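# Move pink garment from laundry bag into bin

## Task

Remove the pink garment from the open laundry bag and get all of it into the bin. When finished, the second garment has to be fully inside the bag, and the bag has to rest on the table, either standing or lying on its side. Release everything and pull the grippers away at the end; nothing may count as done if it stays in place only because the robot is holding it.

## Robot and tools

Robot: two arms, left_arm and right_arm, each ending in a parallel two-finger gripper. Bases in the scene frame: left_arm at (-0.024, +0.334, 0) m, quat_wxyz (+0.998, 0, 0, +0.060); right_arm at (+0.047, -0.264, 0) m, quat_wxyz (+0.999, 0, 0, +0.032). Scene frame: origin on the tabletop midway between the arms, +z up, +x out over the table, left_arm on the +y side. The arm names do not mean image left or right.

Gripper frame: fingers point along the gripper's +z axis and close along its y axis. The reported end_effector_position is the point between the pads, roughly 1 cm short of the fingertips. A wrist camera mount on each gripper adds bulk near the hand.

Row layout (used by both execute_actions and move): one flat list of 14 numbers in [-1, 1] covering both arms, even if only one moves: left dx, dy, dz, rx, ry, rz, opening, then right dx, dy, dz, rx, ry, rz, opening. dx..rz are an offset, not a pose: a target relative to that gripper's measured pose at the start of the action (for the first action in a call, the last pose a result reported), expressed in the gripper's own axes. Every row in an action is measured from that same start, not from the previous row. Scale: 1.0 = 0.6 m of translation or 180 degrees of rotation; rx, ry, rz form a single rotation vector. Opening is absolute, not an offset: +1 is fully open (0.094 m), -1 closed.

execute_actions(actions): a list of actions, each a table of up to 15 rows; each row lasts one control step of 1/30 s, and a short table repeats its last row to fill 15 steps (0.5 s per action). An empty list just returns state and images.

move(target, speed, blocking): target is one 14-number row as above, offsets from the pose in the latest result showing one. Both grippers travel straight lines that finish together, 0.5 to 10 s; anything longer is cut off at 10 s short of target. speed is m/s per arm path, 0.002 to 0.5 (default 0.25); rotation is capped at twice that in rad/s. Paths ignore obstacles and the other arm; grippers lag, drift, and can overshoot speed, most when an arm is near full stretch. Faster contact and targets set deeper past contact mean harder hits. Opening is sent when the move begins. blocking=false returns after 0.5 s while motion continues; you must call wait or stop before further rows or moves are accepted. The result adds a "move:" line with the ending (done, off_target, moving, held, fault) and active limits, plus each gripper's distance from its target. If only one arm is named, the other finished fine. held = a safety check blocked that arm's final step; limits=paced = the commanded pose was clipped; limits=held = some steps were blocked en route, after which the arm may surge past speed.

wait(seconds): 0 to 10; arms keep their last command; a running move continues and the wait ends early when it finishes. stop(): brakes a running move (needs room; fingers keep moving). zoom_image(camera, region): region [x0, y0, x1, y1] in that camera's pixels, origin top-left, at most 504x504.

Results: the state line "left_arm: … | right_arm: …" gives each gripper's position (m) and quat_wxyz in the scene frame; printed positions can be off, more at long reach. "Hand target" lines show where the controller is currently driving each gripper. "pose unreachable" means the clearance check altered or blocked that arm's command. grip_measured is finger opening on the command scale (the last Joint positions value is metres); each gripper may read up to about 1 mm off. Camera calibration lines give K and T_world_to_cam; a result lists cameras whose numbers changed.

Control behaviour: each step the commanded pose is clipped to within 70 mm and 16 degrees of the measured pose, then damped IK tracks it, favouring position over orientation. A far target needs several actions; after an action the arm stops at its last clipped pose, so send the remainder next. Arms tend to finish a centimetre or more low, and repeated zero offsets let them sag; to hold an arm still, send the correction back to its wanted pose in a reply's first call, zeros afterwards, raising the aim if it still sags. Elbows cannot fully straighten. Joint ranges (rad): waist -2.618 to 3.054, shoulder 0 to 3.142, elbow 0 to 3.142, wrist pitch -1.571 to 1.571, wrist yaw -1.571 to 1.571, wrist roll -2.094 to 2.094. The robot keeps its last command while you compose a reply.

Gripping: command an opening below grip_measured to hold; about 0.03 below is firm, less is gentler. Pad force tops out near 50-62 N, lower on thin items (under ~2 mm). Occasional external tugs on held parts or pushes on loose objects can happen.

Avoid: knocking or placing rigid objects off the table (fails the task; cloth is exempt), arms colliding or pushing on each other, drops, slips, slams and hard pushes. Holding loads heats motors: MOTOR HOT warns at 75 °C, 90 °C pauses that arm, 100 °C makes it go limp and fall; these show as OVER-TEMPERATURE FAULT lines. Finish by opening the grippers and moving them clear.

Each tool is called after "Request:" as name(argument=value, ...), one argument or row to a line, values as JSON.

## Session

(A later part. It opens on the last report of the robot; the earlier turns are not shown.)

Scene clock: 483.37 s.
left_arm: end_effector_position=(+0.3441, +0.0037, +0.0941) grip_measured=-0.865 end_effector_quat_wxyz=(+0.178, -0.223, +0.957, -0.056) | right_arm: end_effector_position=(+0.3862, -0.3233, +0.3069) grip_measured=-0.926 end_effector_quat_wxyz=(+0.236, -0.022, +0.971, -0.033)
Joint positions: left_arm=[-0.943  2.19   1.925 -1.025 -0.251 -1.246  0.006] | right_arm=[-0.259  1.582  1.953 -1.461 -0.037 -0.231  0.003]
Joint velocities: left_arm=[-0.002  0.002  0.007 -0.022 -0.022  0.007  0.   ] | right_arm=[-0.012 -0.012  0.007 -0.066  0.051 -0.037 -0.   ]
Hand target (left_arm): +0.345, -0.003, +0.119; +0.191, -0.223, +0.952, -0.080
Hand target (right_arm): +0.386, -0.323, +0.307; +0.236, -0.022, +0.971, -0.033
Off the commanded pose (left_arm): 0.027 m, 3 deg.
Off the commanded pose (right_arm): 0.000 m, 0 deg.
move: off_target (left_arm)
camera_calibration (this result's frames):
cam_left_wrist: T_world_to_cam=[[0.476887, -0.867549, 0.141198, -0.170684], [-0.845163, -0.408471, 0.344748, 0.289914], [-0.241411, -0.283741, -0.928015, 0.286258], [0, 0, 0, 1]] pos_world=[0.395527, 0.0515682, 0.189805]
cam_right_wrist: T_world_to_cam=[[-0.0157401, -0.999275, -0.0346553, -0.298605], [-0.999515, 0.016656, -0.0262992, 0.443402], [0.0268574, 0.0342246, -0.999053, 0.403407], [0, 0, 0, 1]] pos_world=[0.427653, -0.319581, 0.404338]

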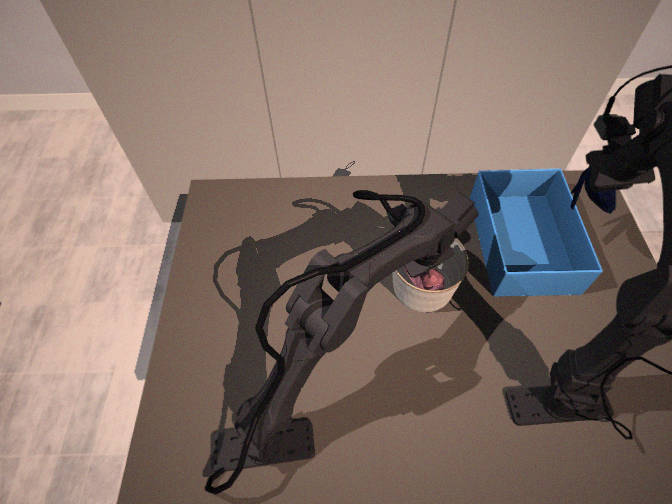

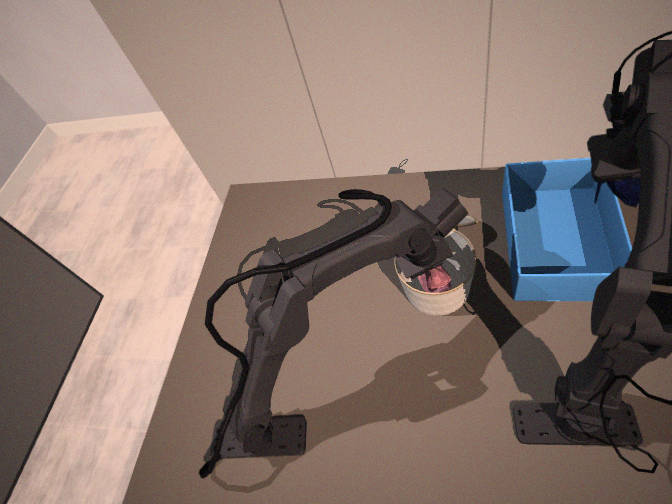

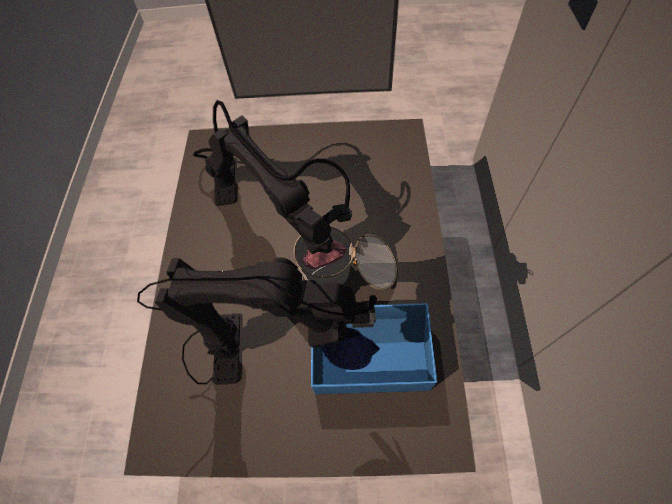

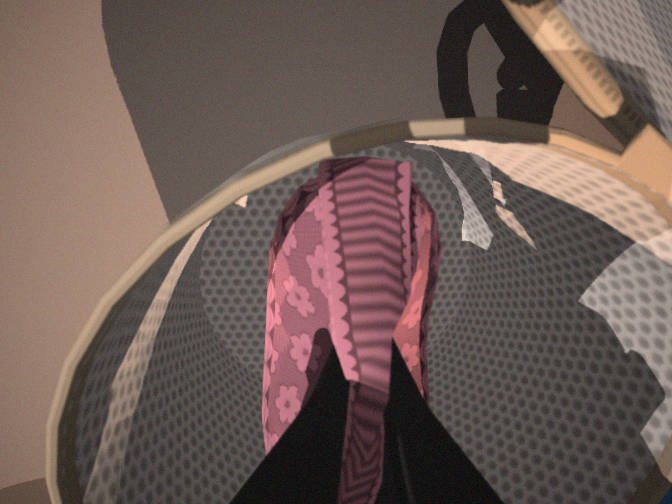

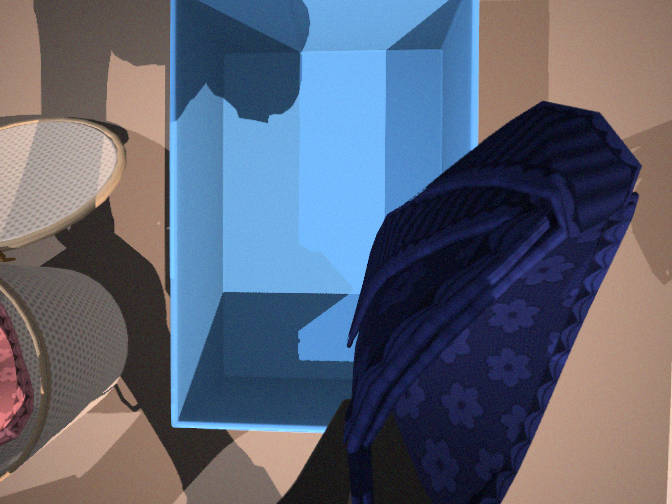

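Request:
move(
  target=[-0.08,-0.06,-0.3,0.11,0,0,-0.92,0.262,-0.39,-0.122,0.127,0.021,0.247,-0.94],
  speed=0.2,
)

Scene clock: 509.67 s.
left_arm: end_effector_position=(+0.3306, -0.0040, +0.2563) grip_measured=-0.865 end_effector_quat_wxyz=(+0.199, -0.189, +0.941, -0.197) | right_arm: end_effector_position=(+0.2209, -0.5608, +0.3097) grip_measured=-0.926 end_effector_quat_wxyz=(+0.183, +0.385, +0.895, -0.133)
Joint positions: left_arm=[-0.928  2.006  2.209 -1.218 -0.122 -1.171  0.006] | right_arm=[-1.11   1.615  2.013 -1.511 -0.005 -0.233  0.003]
Joint velocities: left_arm=[-0.002  0.012 -0.002  0.022  0.022  0.007 -0.   ] | right_arm=[-0.002  0.007  0.002  0.022  0.022 -0.037 -0.001]
Hand target (left_arm): +0.332, +0.001, +0.281; +0.214, -0.190, +0.933, -0.220
Hand target (right_arm): +0.219, -0.564, +0.319; +0.191, +0.388, +0.890, -0.144
Off the commanded pose (left_arm): 0.027 m, 3 deg.
Off the commanded pose (right_arm): 0.008 m, 2 deg.
move: off_target (left_arm)
camera_calibration (this result's frames):
cam_left_wrist: T_world_to_cam=[[0.355228, -0.842777, 0.404402, -0.220935], [-0.917322, -0.231065, 0.324237, 0.249268], [-0.179816, -0.486145, -0.855178, 0.391398], [0, 0, 0, 1]] pos_world=[0.377521, 0.0616741, 0.34324]
cam_right_wrist: T_world_to_cam=[[-0.77061, -0.637239, -0.00926957, -0.1765], [-0.63727, 0.77064, 0.000521186, 0.616693], [0.00681138, 0.00630885, -0.999957, 0.407897], [0, 0, 0, 1]] pos_world=[0.254209, -0.590295, 0.405922]

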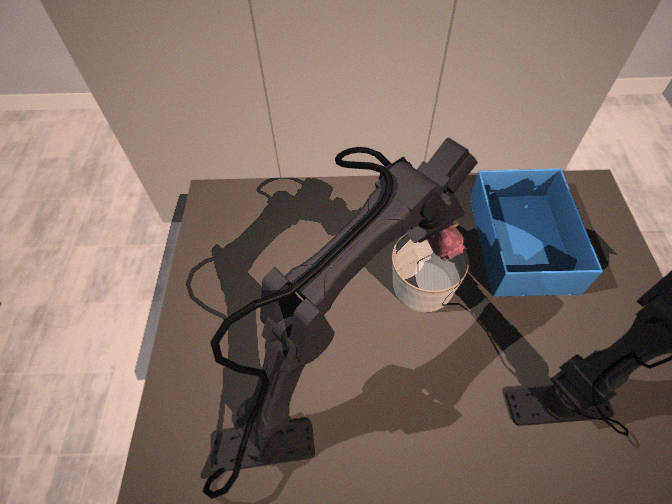

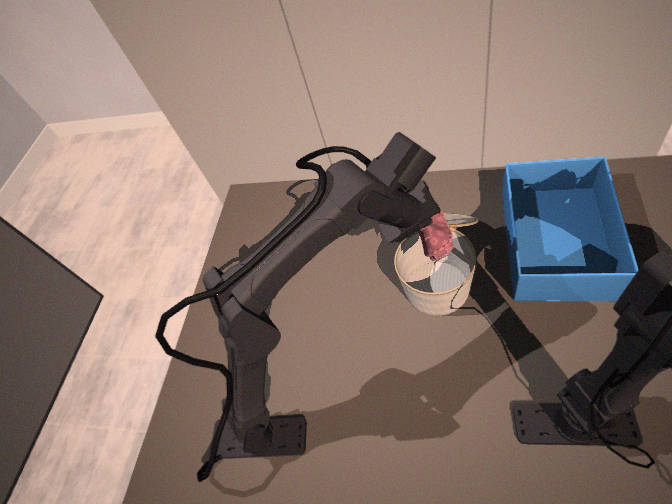

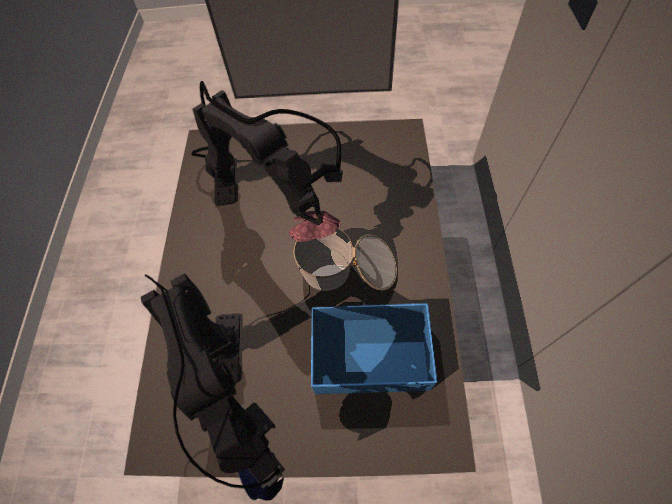

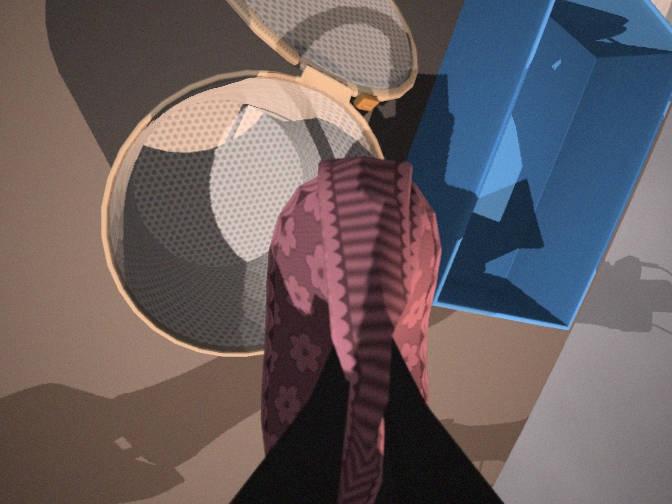

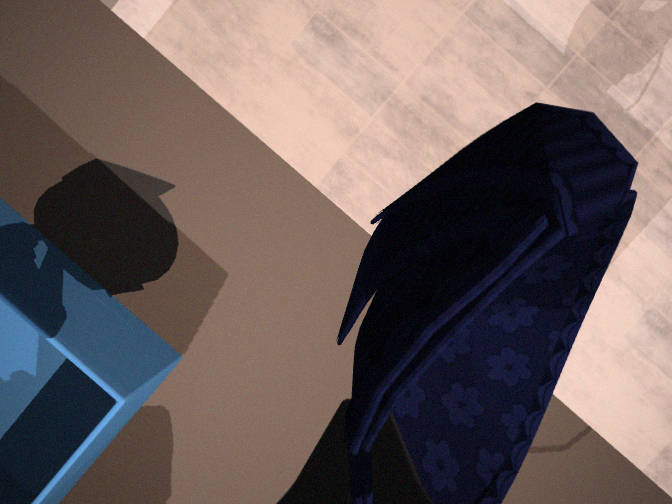

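Request:
move(
  target=[0.063,-0.332,0.172,0.148,-0.103,0.377,-0.92,0,0,0,0,0,0,-0.94],
)

Scene clock: 532.20 s.
left_arm: end_effector_position=(+0.4070, -0.2133, +0.2243) grip_measured=-0.866 end_effector_quat_wxyz=(+0.452, +0.371, +0.782, -0.213) | right_arm: end_effector_position=(+0.2208, -0.5606, +0.3096) grip_measured=-0.926 end_effector_quat_wxyz=(+0.183, +0.385, +0.895, -0.133)
Joint positions: left_arm=[-1.031  2.637  2.815 -0.702 -0.025 -0.012  0.006] | right_arm=[-1.11   1.615  2.013 -1.512 -0.005 -0.233  0.003]
Joint velocities: left_arm=[-0.012 -0.002  0.002  0.007 -0.022 -0.037 -0.   ] | right_arm=[-0.007 -0.007 -0.007 -0.081 -0.007 -0.051  0.   ]
Hand target (left_arm): +0.401, -0.220, +0.250; +0.475, +0.373, +0.763, -0.231
Hand target (right_arm): +0.221, -0.561, +0.310; +0.183, +0.385, +0.895, -0.133
Off the commanded pose (left_arm): 0.024 m, 2 deg.
Off the commanded pose (right_arm): 0.000 m, 0 deg.
elbow stopped short (left arm): the move would have taken joint 3 (elbow) straighter than the controller allows; a more bent joint 3 avoids this.
move: off_target (left_arm)
camera_calibration (this result's frames):
cam_left_wrist: T_world_to_cam=[[-0.715731, -0.698251, 0.0132072, 0.142988], [-0.652723, 0.662098, -0.368211, 0.519489], [0.248359, -0.272161, -0.929648, 0.16416], [0, 0, 0, 1]] pos_world=[0.400652, -0.199434, 0.342004]
cam_right_wrist: T_world_to_cam=[[-0.770614, -0.637233, -0.00939565, -0.17643], [-0.63727, 0.77064, 0.00127364, 0.616292], [0.00642905, 0.00696906, -0.999955, 0.408267], [0, 0, 0, 1]] pos_world=[0.25416, -0.590211, 0.405806]

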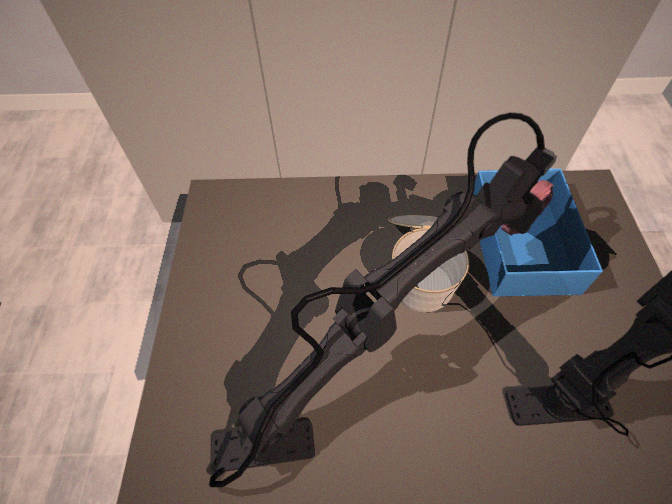

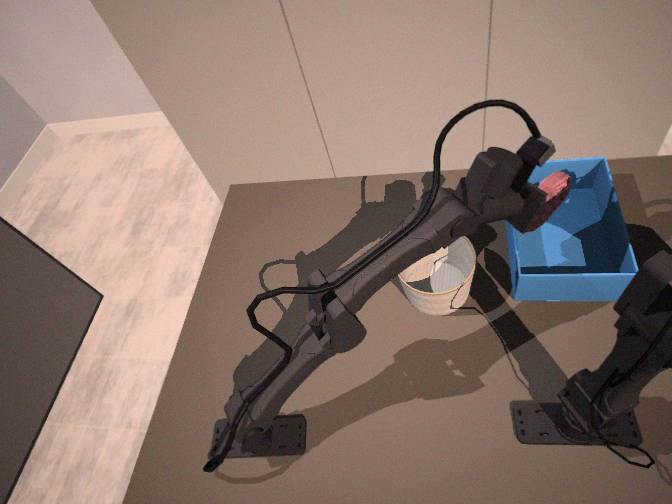

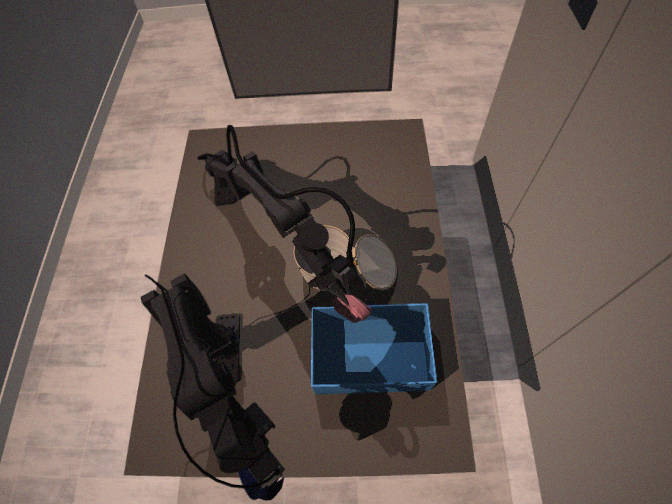

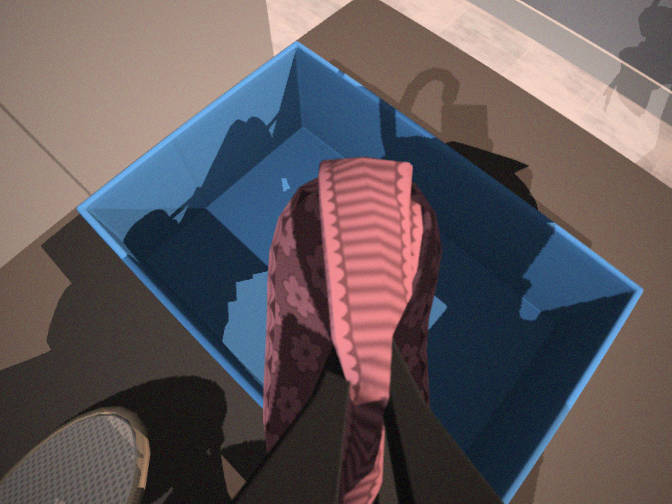

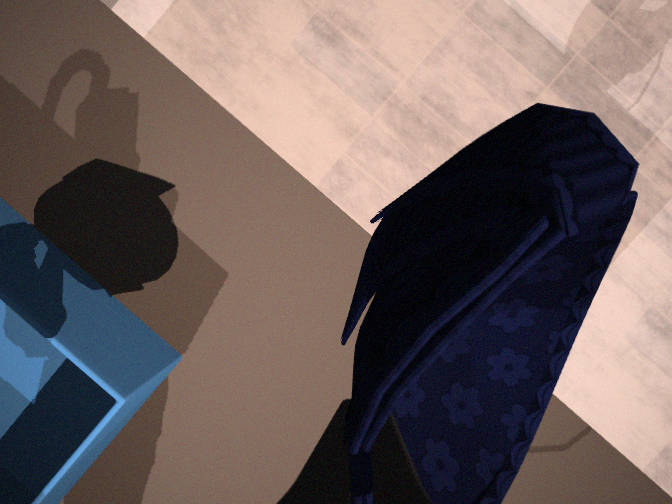

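Request:
move(
  target=[0.053,-0.04,0.108,0,-0.03,0,-0.92,0,0,0,0,0,0,-0.94],
  speed=0.12,
)

Scene clock: 538.90 s.
left_arm: end_effector_position=(+0.4151, -0.2568, +0.1450) grip_measured=-0.866 end_effector_quat_wxyz=(+0.469, +0.369, +0.771, -0.222) | right_arm: end_effector_position=(+0.2208, -0.5606, +0.3096) grip_measured=-0.926 end_effector_quat_wxyz=(+0.183, +0.385, +0.895, -0.133)
Joint positions: left_arm=[-1.065  2.822  2.815 -0.473 -0.051 -0.022  0.006] | right_arm=[-1.11   1.615  2.013 -1.512 -0.005 -0.233  0.003]
Joint velocities: left_arm=[-0.007  0.017 -0.027  0.037 -0.051  0.022 -0.001] | right_arm=[ 0.002 -0.012  0.012 -0.051 -0.022  0.022  0.   ]
Hand target (left_arm): +0.414, -0.260, +0.165; +0.488, +0.361, +0.761, -0.229
Hand target (right_arm): +0.221, -0.561, +0.310; +0.183, +0.385, +0.895, -0.133
Off the commanded pose (left_arm): 0.020 m, 3 deg.
Off the commanded pose (right_arm): 0.000 m, 0 deg.
move: off_target (left_arm)
camera_calibration (this result's frames):
cam_left_wrist: T_world_to_cam=[[-0.720515, -0.693287, 0.0145096, 0.122447], [-0.637046, 0.65351, -0.408775, 0.521584], [0.273917, -0.303772, -0.91252, 0.0553639], [0, 0, 0, 1]] pos_world=[0.405333, -0.239151, 0.261955]
cam_right_wrist: T_world_to_cam=[[-0.770614, -0.637233, -0.00939565, -0.17643], [-0.63727, 0.77064, 0.00127364, 0.616292], [0.00642905, 0.00696906, -0.999955, 0.408267], [0, 0, 0, 1]] pos_world=[0.25416, -0.590211, 0.405806]

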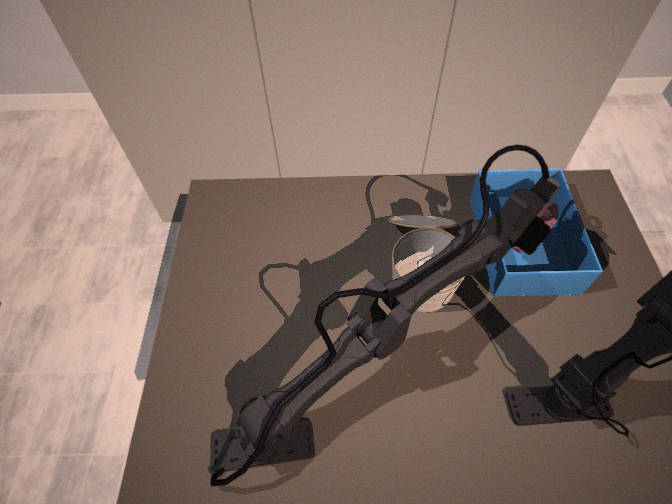

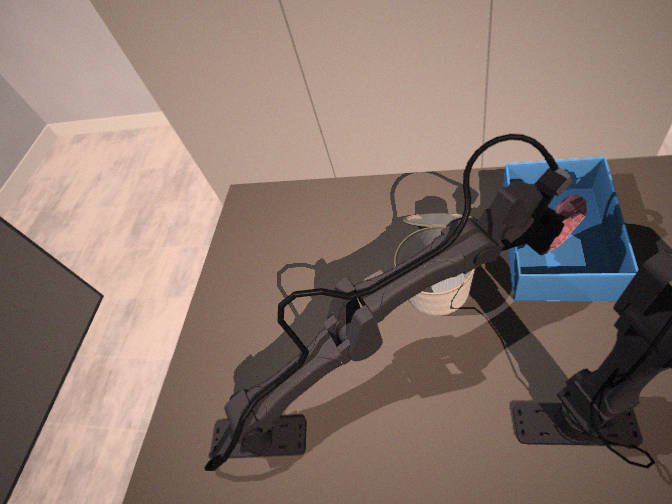

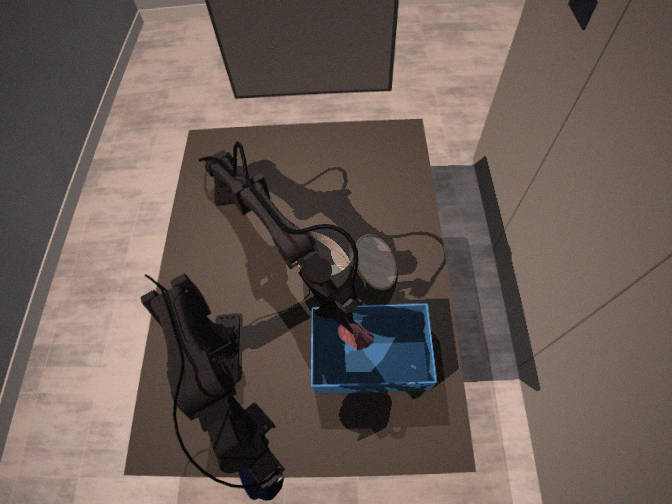

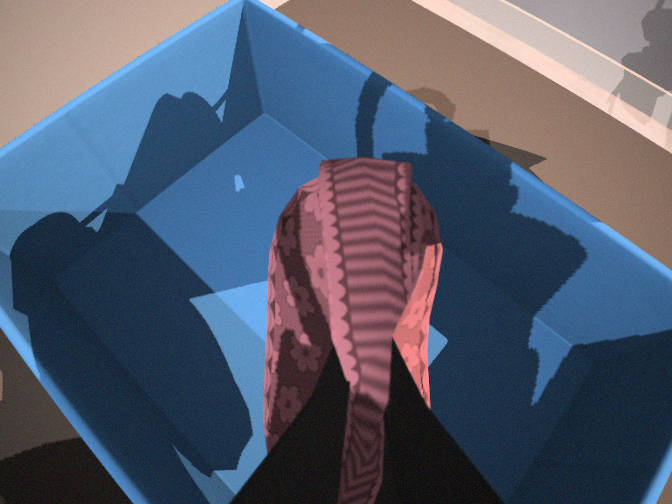

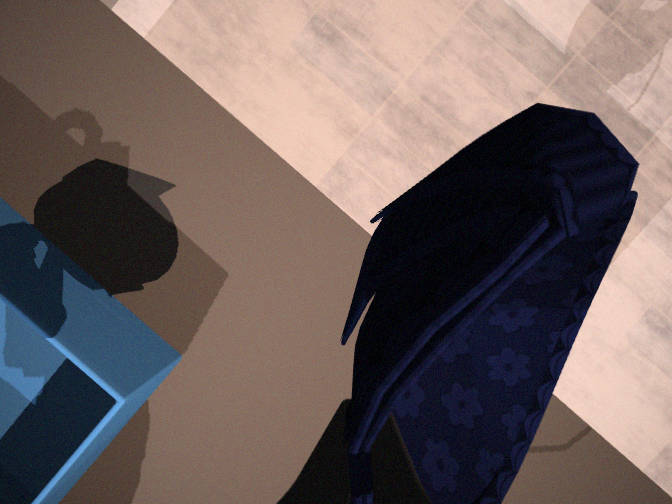

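Request:
move(
  target=[0.04,0,0.02,0,0,0,-0.92,0,0,0,0,0,0,-0.94],
  speed=0.1,
)

Request:
move(
  target=[0,0,0,0,0,0,0,0,0,0,0,0,0,-0.94],
)

Request:
move(
  target=[-0.03,0,-0.6,0,0,0,0,0.077,0.468,-0.098,-0.127,-0.021,-0.247,-0.94],
)

Request:
move(
  target=[0.12,0.5,-0.2,-0.24,0,-0.125,0,0.077,0.468,-0.098,-0.127,-0.021,-0.247,-0.94],
)

Scene clock: 550.70 s.
left_arm: end_effector_position=(+0.4149, -0.2561, +0.1009) grip_measured=-0.866 end_effector_quat_wxyz=(+0.459, +0.375, +0.777, -0.213) | right_arm: end_effector_position=(+0.2208, -0.5606, +0.3096) grip_measured=-0.926 end_effector_quat_wxyz=(+0.183, +0.385, +0.895, -0.133)
Joint positions: left_arm=[-1.065  2.778  2.576 -0.307 -0.054 -0.015  0.006] | right_arm=[-1.11   1.615  2.013 -1.512 -0.005 -0.233  0.003]
Joint velocities: left_arm=[ 0.002 -0.002 -0.002 -0.007 -0.007  0.007  0.   ] | right_arm=[-0.007 -0.002  0.002 -0.095 -0.037  0.022 -0.   ]
Hand target (left_arm): +0.415, -0.257, +0.118; +0.469, +0.369, +0.771, -0.222
Hand target (right_arm): +0.221, -0.561, +0.310; +0.183, +0.385, +0.895, -0.133
Off the commanded pose (left_arm): 0.017 m, 2 deg.
Off the commanded pose (right_arm): 0.000 m, 0 deg.
move: off_target (left_arm)
camera_calibration (this result's frames):
cam_left_wrist: T_world_to_cam=[[-0.720818, -0.693115, 0.00358712, 0.124726], [-0.641344, 0.664996, -0.382698, 0.504987], [0.262869, -0.278156, -0.923866, 0.0276754], [0, 0, 0, 1]] pos_world=[0.4065, -0.241667, 0.218379]
cam_right_wrist: T_world_to_cam=[[-0.770614, -0.637233, -0.00939565, -0.17643], [-0.63727, 0.77064, 0.00127364, 0.616292], [0.00642905, 0.00696906, -0.999955, 0.408267], [0, 0, 0, 1]] pos_world=[0.25416, -0.590211, 0.405806]

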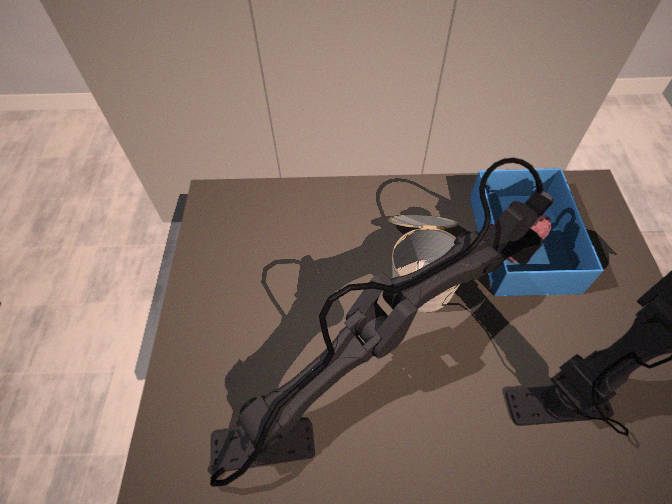

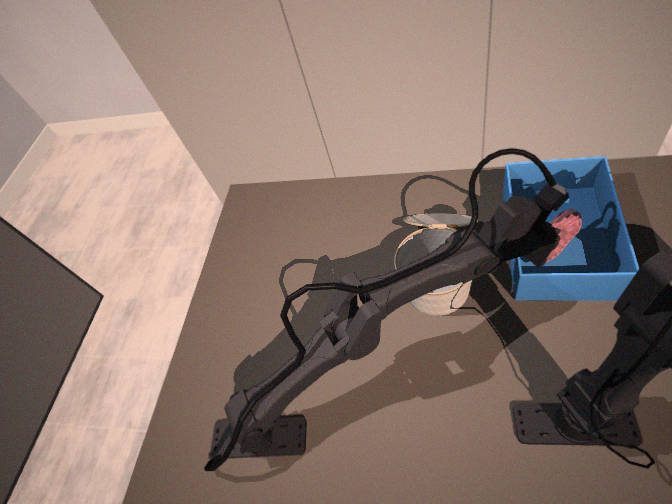

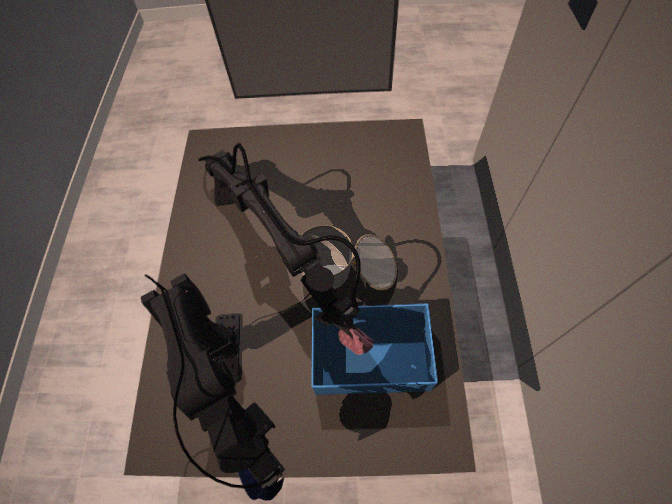

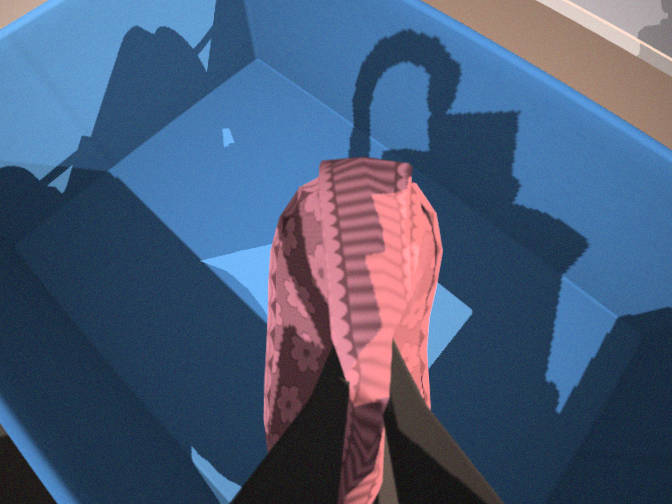

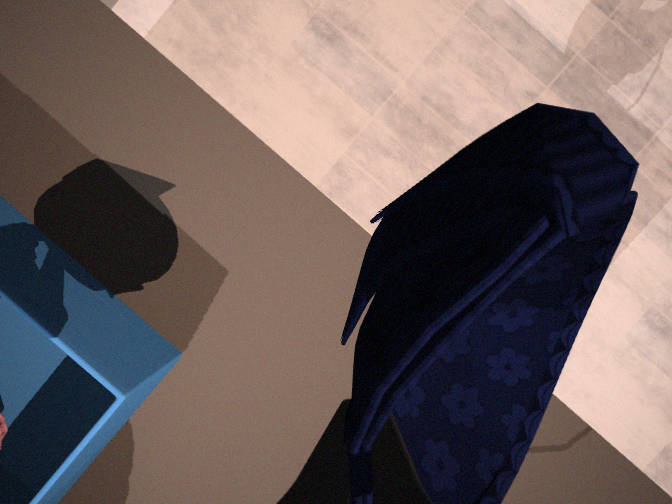

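Scene clock: 551.20 s.
left_arm: end_effector_position=(+0.4147, -0.2563, +0.1000) grip_measured=-0.002 end_effector_quat_wxyz=(+0.459, +0.375, +0.776, -0.214) | right_arm: end_effector_position=(+0.2208, -0.5606, +0.3096) grip_measured=-0.926 end_effector_quat_wxyz=(+0.183, +0.385, +0.895, -0.133)
Joint positions: left_arm=[-1.065  2.78   2.576 -0.306 -0.052 -0.015  0.047] | right_arm=[-1.11   1.615  2.013 -1.512 -0.005 -0.233  0.003]
Joint velocities: left_arm=[ 0.007  0.007  0.002 -0.11  -0.066  0.095 -0.   ] | right_arm=[ 0.002  0.002 -0.007  0.051  0.007  0.022 -0.   ]
Hand target (left_arm): +0.415, -0.256, +0.101; +0.459, +0.375, +0.777, -0.213
Hand target (right_arm): +0.221, -0.561, +0.310; +0.183, +0.385, +0.895, -0.133
Off the commanded pose (left_arm): 0.001 m, 0 deg.
Off the commanded pose (right_arm): 0.000 m, 0 deg.
move: done
camera_calibration (this result's frames):
cam_left_wrist: T_world_to_cam=[[-0.721867, -0.692021, 0.003939, 0.125123], [-0.640551, 0.666002, -0.382277, 0.504626], [0.26192, -0.278476, -0.924039, 0.0271847], [0, 0, 0, 1]] pos_world=[0.406441, -0.241924, 0.217534]
cam_right_wrist: T_world_to_cam=[[-0.770614, -0.637233, -0.00939565, -0.17643], [-0.63727, 0.77064, 0.00127364, 0.616292], [0.00642905, 0.00696906, -0.999955, 0.408267], [0, 0, 0, 1]] pos_world=[0.25416, -0.590211, 0.405806]

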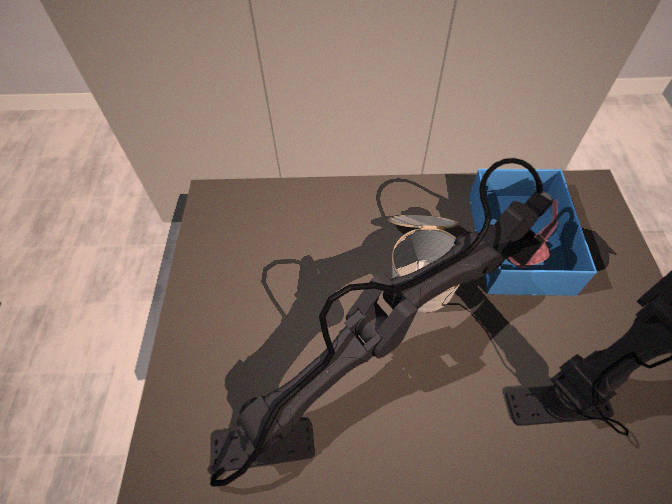

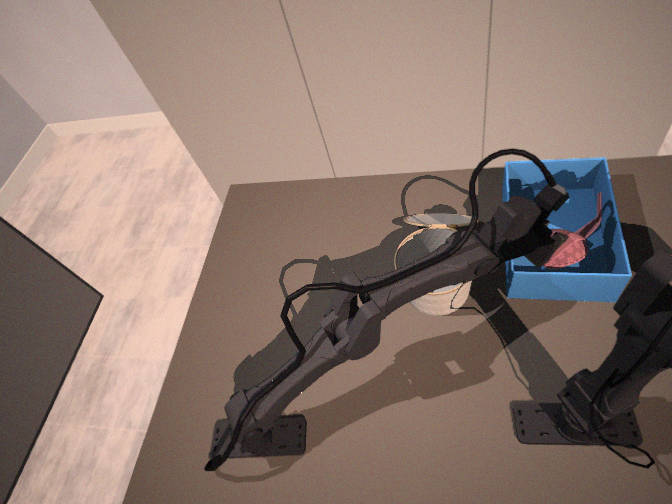

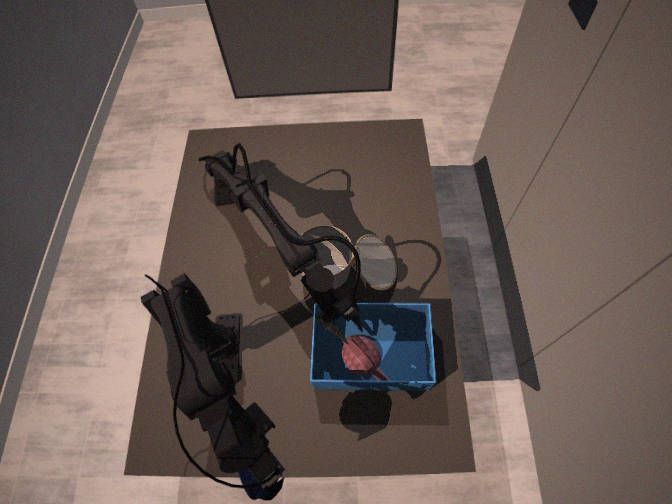

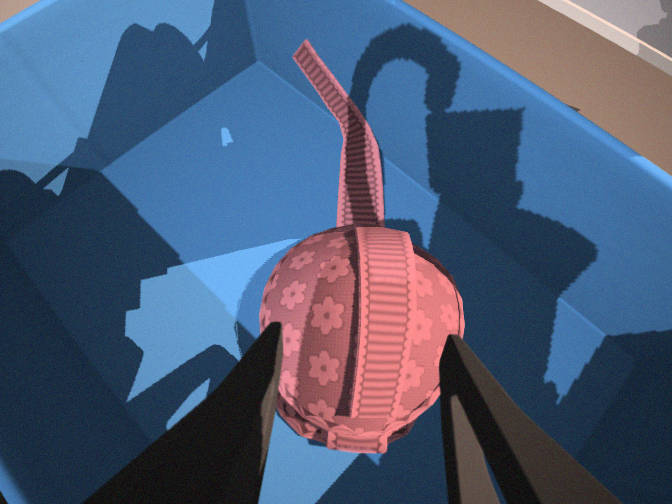

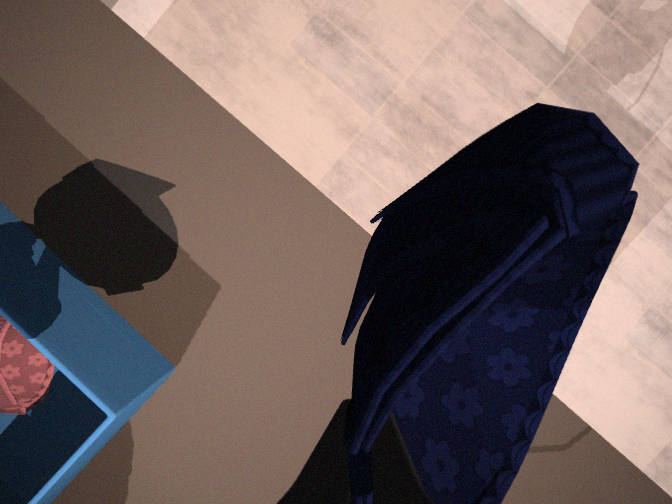

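Scene clock: 553.63 s.
left_arm: end_effector_position=(+0.2261, -0.0168, +0.2845) grip_measured=-0.002 end_effector_quat_wxyz=(+0.460, +0.376, +0.775, -0.215) | right_arm: end_effector_position=(+0.3835, -0.3225, +0.3134) grip_measured=-0.926 end_effector_quat_wxyz=(+0.220, -0.022, +0.975, -0.022)
Joint positions: left_arm=[-1.111  1.356  1.23  -0.384 -0.091 -0.036  0.047] | right_arm=[-0.267  1.634  2.058 -1.552 -0.054 -0.237  0.003]
Joint velocities: left_arm=[-0.002  0.012  0.007 -0.022  0.037 -0.037 -0.001] | right_arm=[-0.002 -0.002  0.002 -0.037  0.051 -0.022  0.001]
Hand target (left_arm): +0.221, -0.014, +0.284; +0.459, +0.376, +0.776, -0.213
Hand target (right_arm): +0.385, -0.319, +0.323; +0.235, -0.025, +0.971, -0.019
Off the commanded pose (left_arm): 0.009 m, 0 deg.
Off the commanded pose (right_arm): 0.003 m, 1 deg.
joint sent to its limit (right arm) — the command would take joint 4 (wrist pitch) past its lower limit, so that joint was sent only as far as its limit.
move: done
camera_calibration (this result's frames):
cam_left_wrist: T_world_to_cam=[[-0.723569, -0.690242, 0.00363486, 0.15448], [-0.638219, 0.66701, -0.384414, 0.294854], [0.262915, -0.28047, -0.923153, 0.313295], [0, 0, 0, 1]] pos_world=[0.217589, -0.00217167, 0.402004]
cam_right_wrist: T_world_to_cam=[[-0.0121148, -0.99848, -0.0537582, -0.292714], [-0.999906, 0.0117498, 0.00710096, 0.428992], [-0.00645852, 0.0538392, -0.998529, 0.428936], [0, 0, 0, 1]] pos_world=[0.428175, -0.320403, 0.409522]

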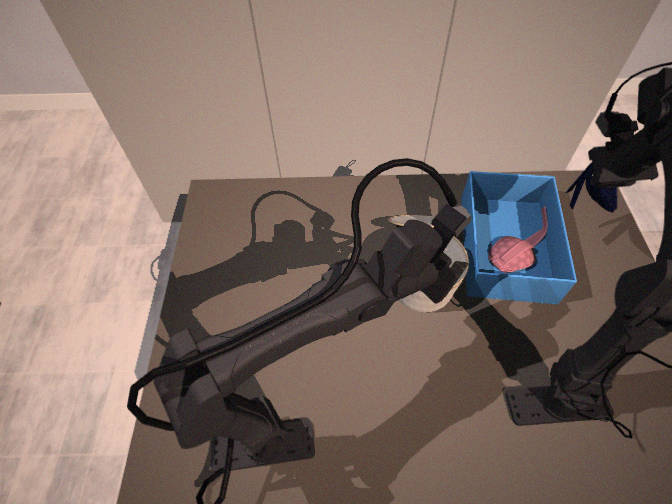

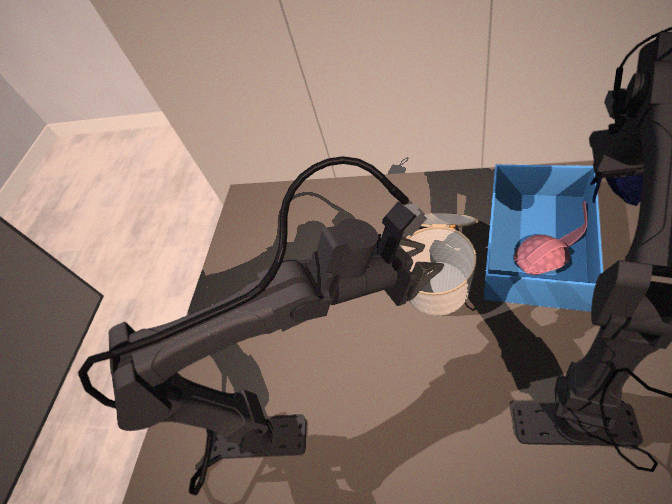

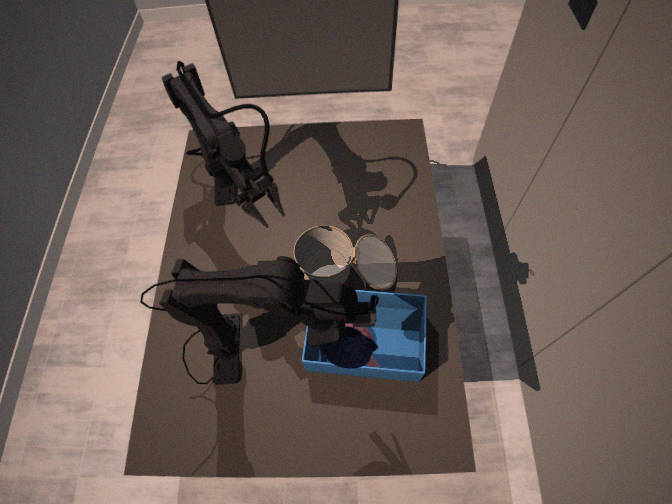

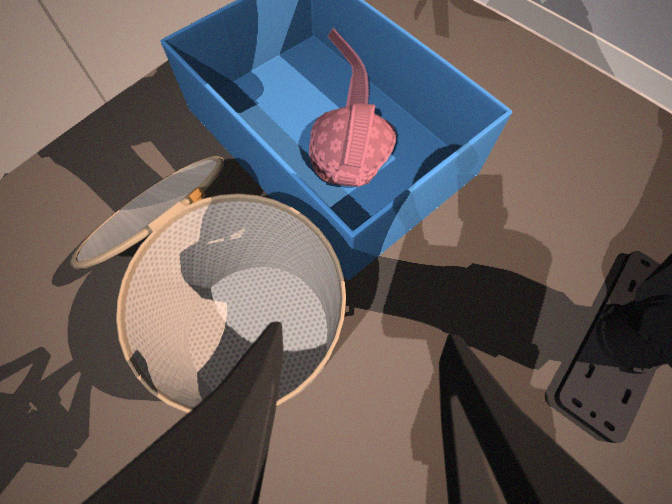

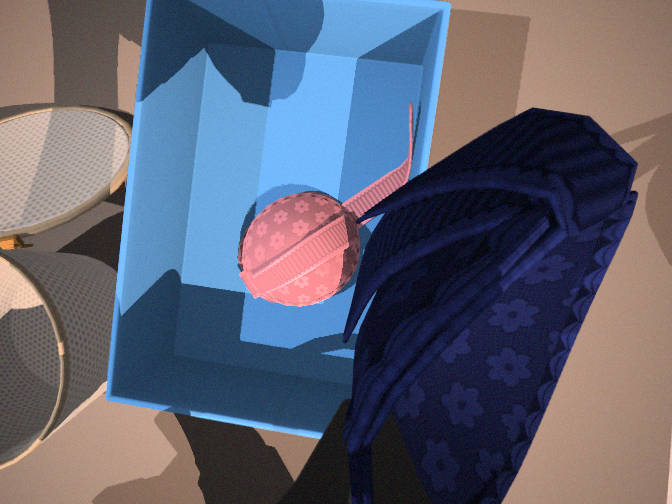

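Scene clock: 555.80 s.
left_arm: end_effector_position=(+0.3662, +0.2755, +0.2635) grip_measured=-0.002 end_effector_quat_wxyz=(+0.492, +0.032, +0.870, -0.007) | right_arm: end_effector_position=(+0.3078, -0.0451, +0.3300) grip_measured=-0.926 end_effector_quat_wxyz=(+0.230, -0.424, +0.871, +0.096)
Joint positions: left_arm=[-0.335  1.231  1.088 -0.406 -0.141 -0.064  0.047] | right_arm=[ 0.58   1.618  2.094 -1.552 -0.097 -0.237  0.003]
Joint velocities: left_arm=[-0.002 -0.007 -0.002 -0.007 -0.007 -0.066  0.   ] | right_arm=[-0.017 -0.007  0.022 -0.007  0.007  0.051 -0.   ]
Hand target (left_arm): +0.372, +0.279, +0.276; +0.507, +0.022, +0.862, -0.007
Hand target (right_arm): +0.306, -0.042, +0.340; +0.243, -0.424, +0.866, +0.105
Off the commanded pose (left_arm): 0.022 m, 3 deg.
Off the commanded pose (right_arm): 0.003 m, 2 deg.
joint sent to its limit (right arm) — the command would take joint 4 (wrist pitch) past its lower limit, so that joint was sent only as far as its limit.
move: off_target (left_arm)
camera_calibration (this result's frames):
cam_left_wrist: T_world_to_cam=[[0.0246148, -0.999685, -0.00481789, 0.271201], [-0.935676, -0.0213413, -0.352214, 0.471303], [0.352, 0.0131777, -0.935907, 0.228853], [0, 0, 0, 1]] pos_world=[0.353756, 0.278159, 0.381491]
cam_right_wrist: T_world_to_cam=[[0.754577, -0.65124, -0.0806155, -0.227255], [-0.655642, -0.753327, -0.0513014, 0.228712], [-0.0273203, 0.0915658, -0.995424, 0.437226], [0, 0, 0, 1]] pos_world=[0.333379, -0.0157379, 0.428639]

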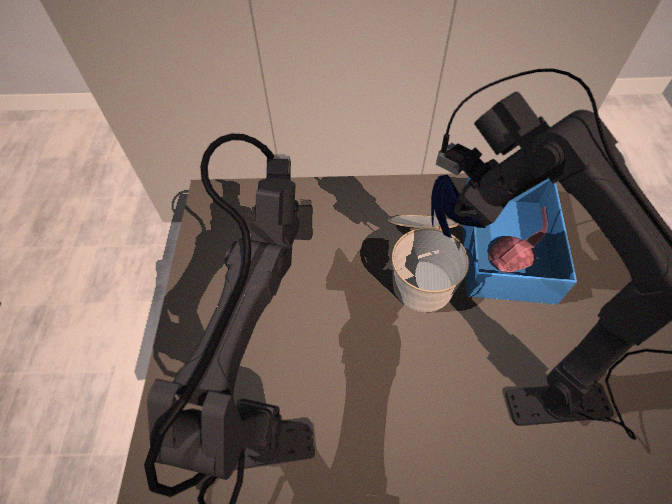

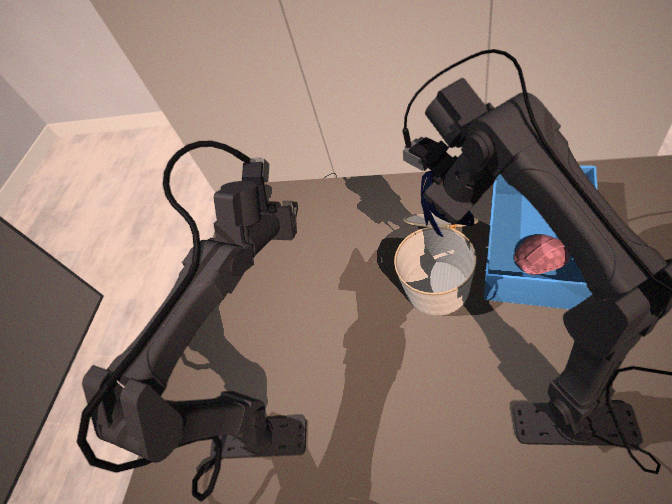

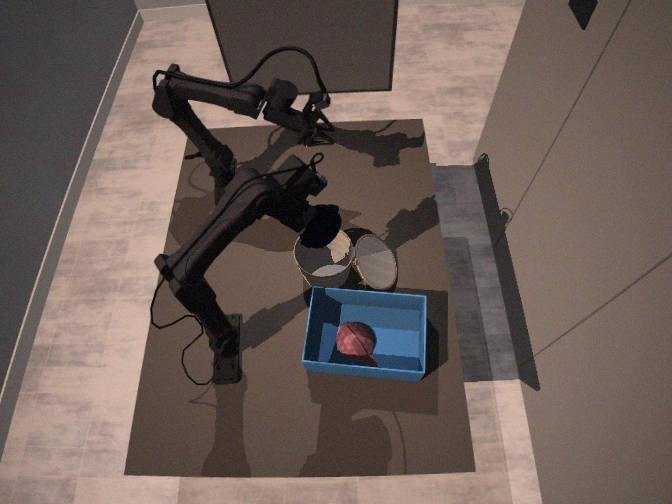

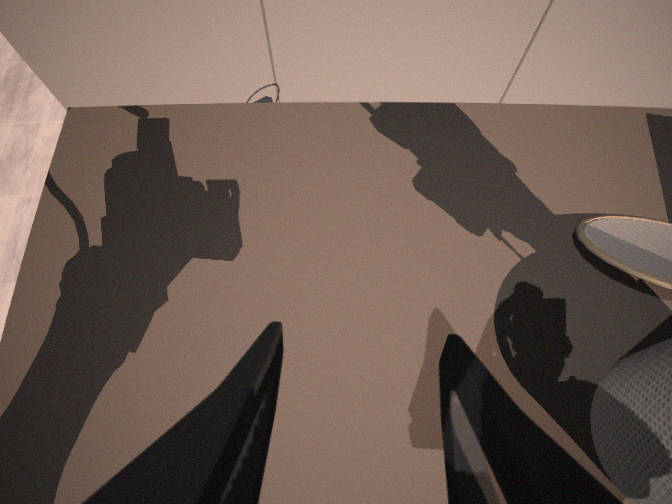

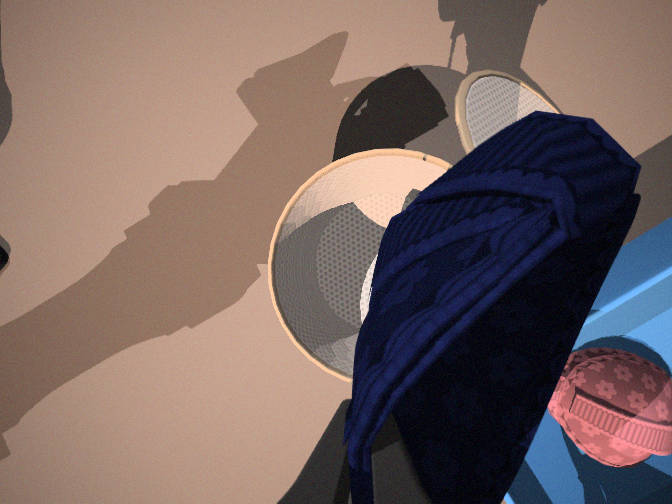

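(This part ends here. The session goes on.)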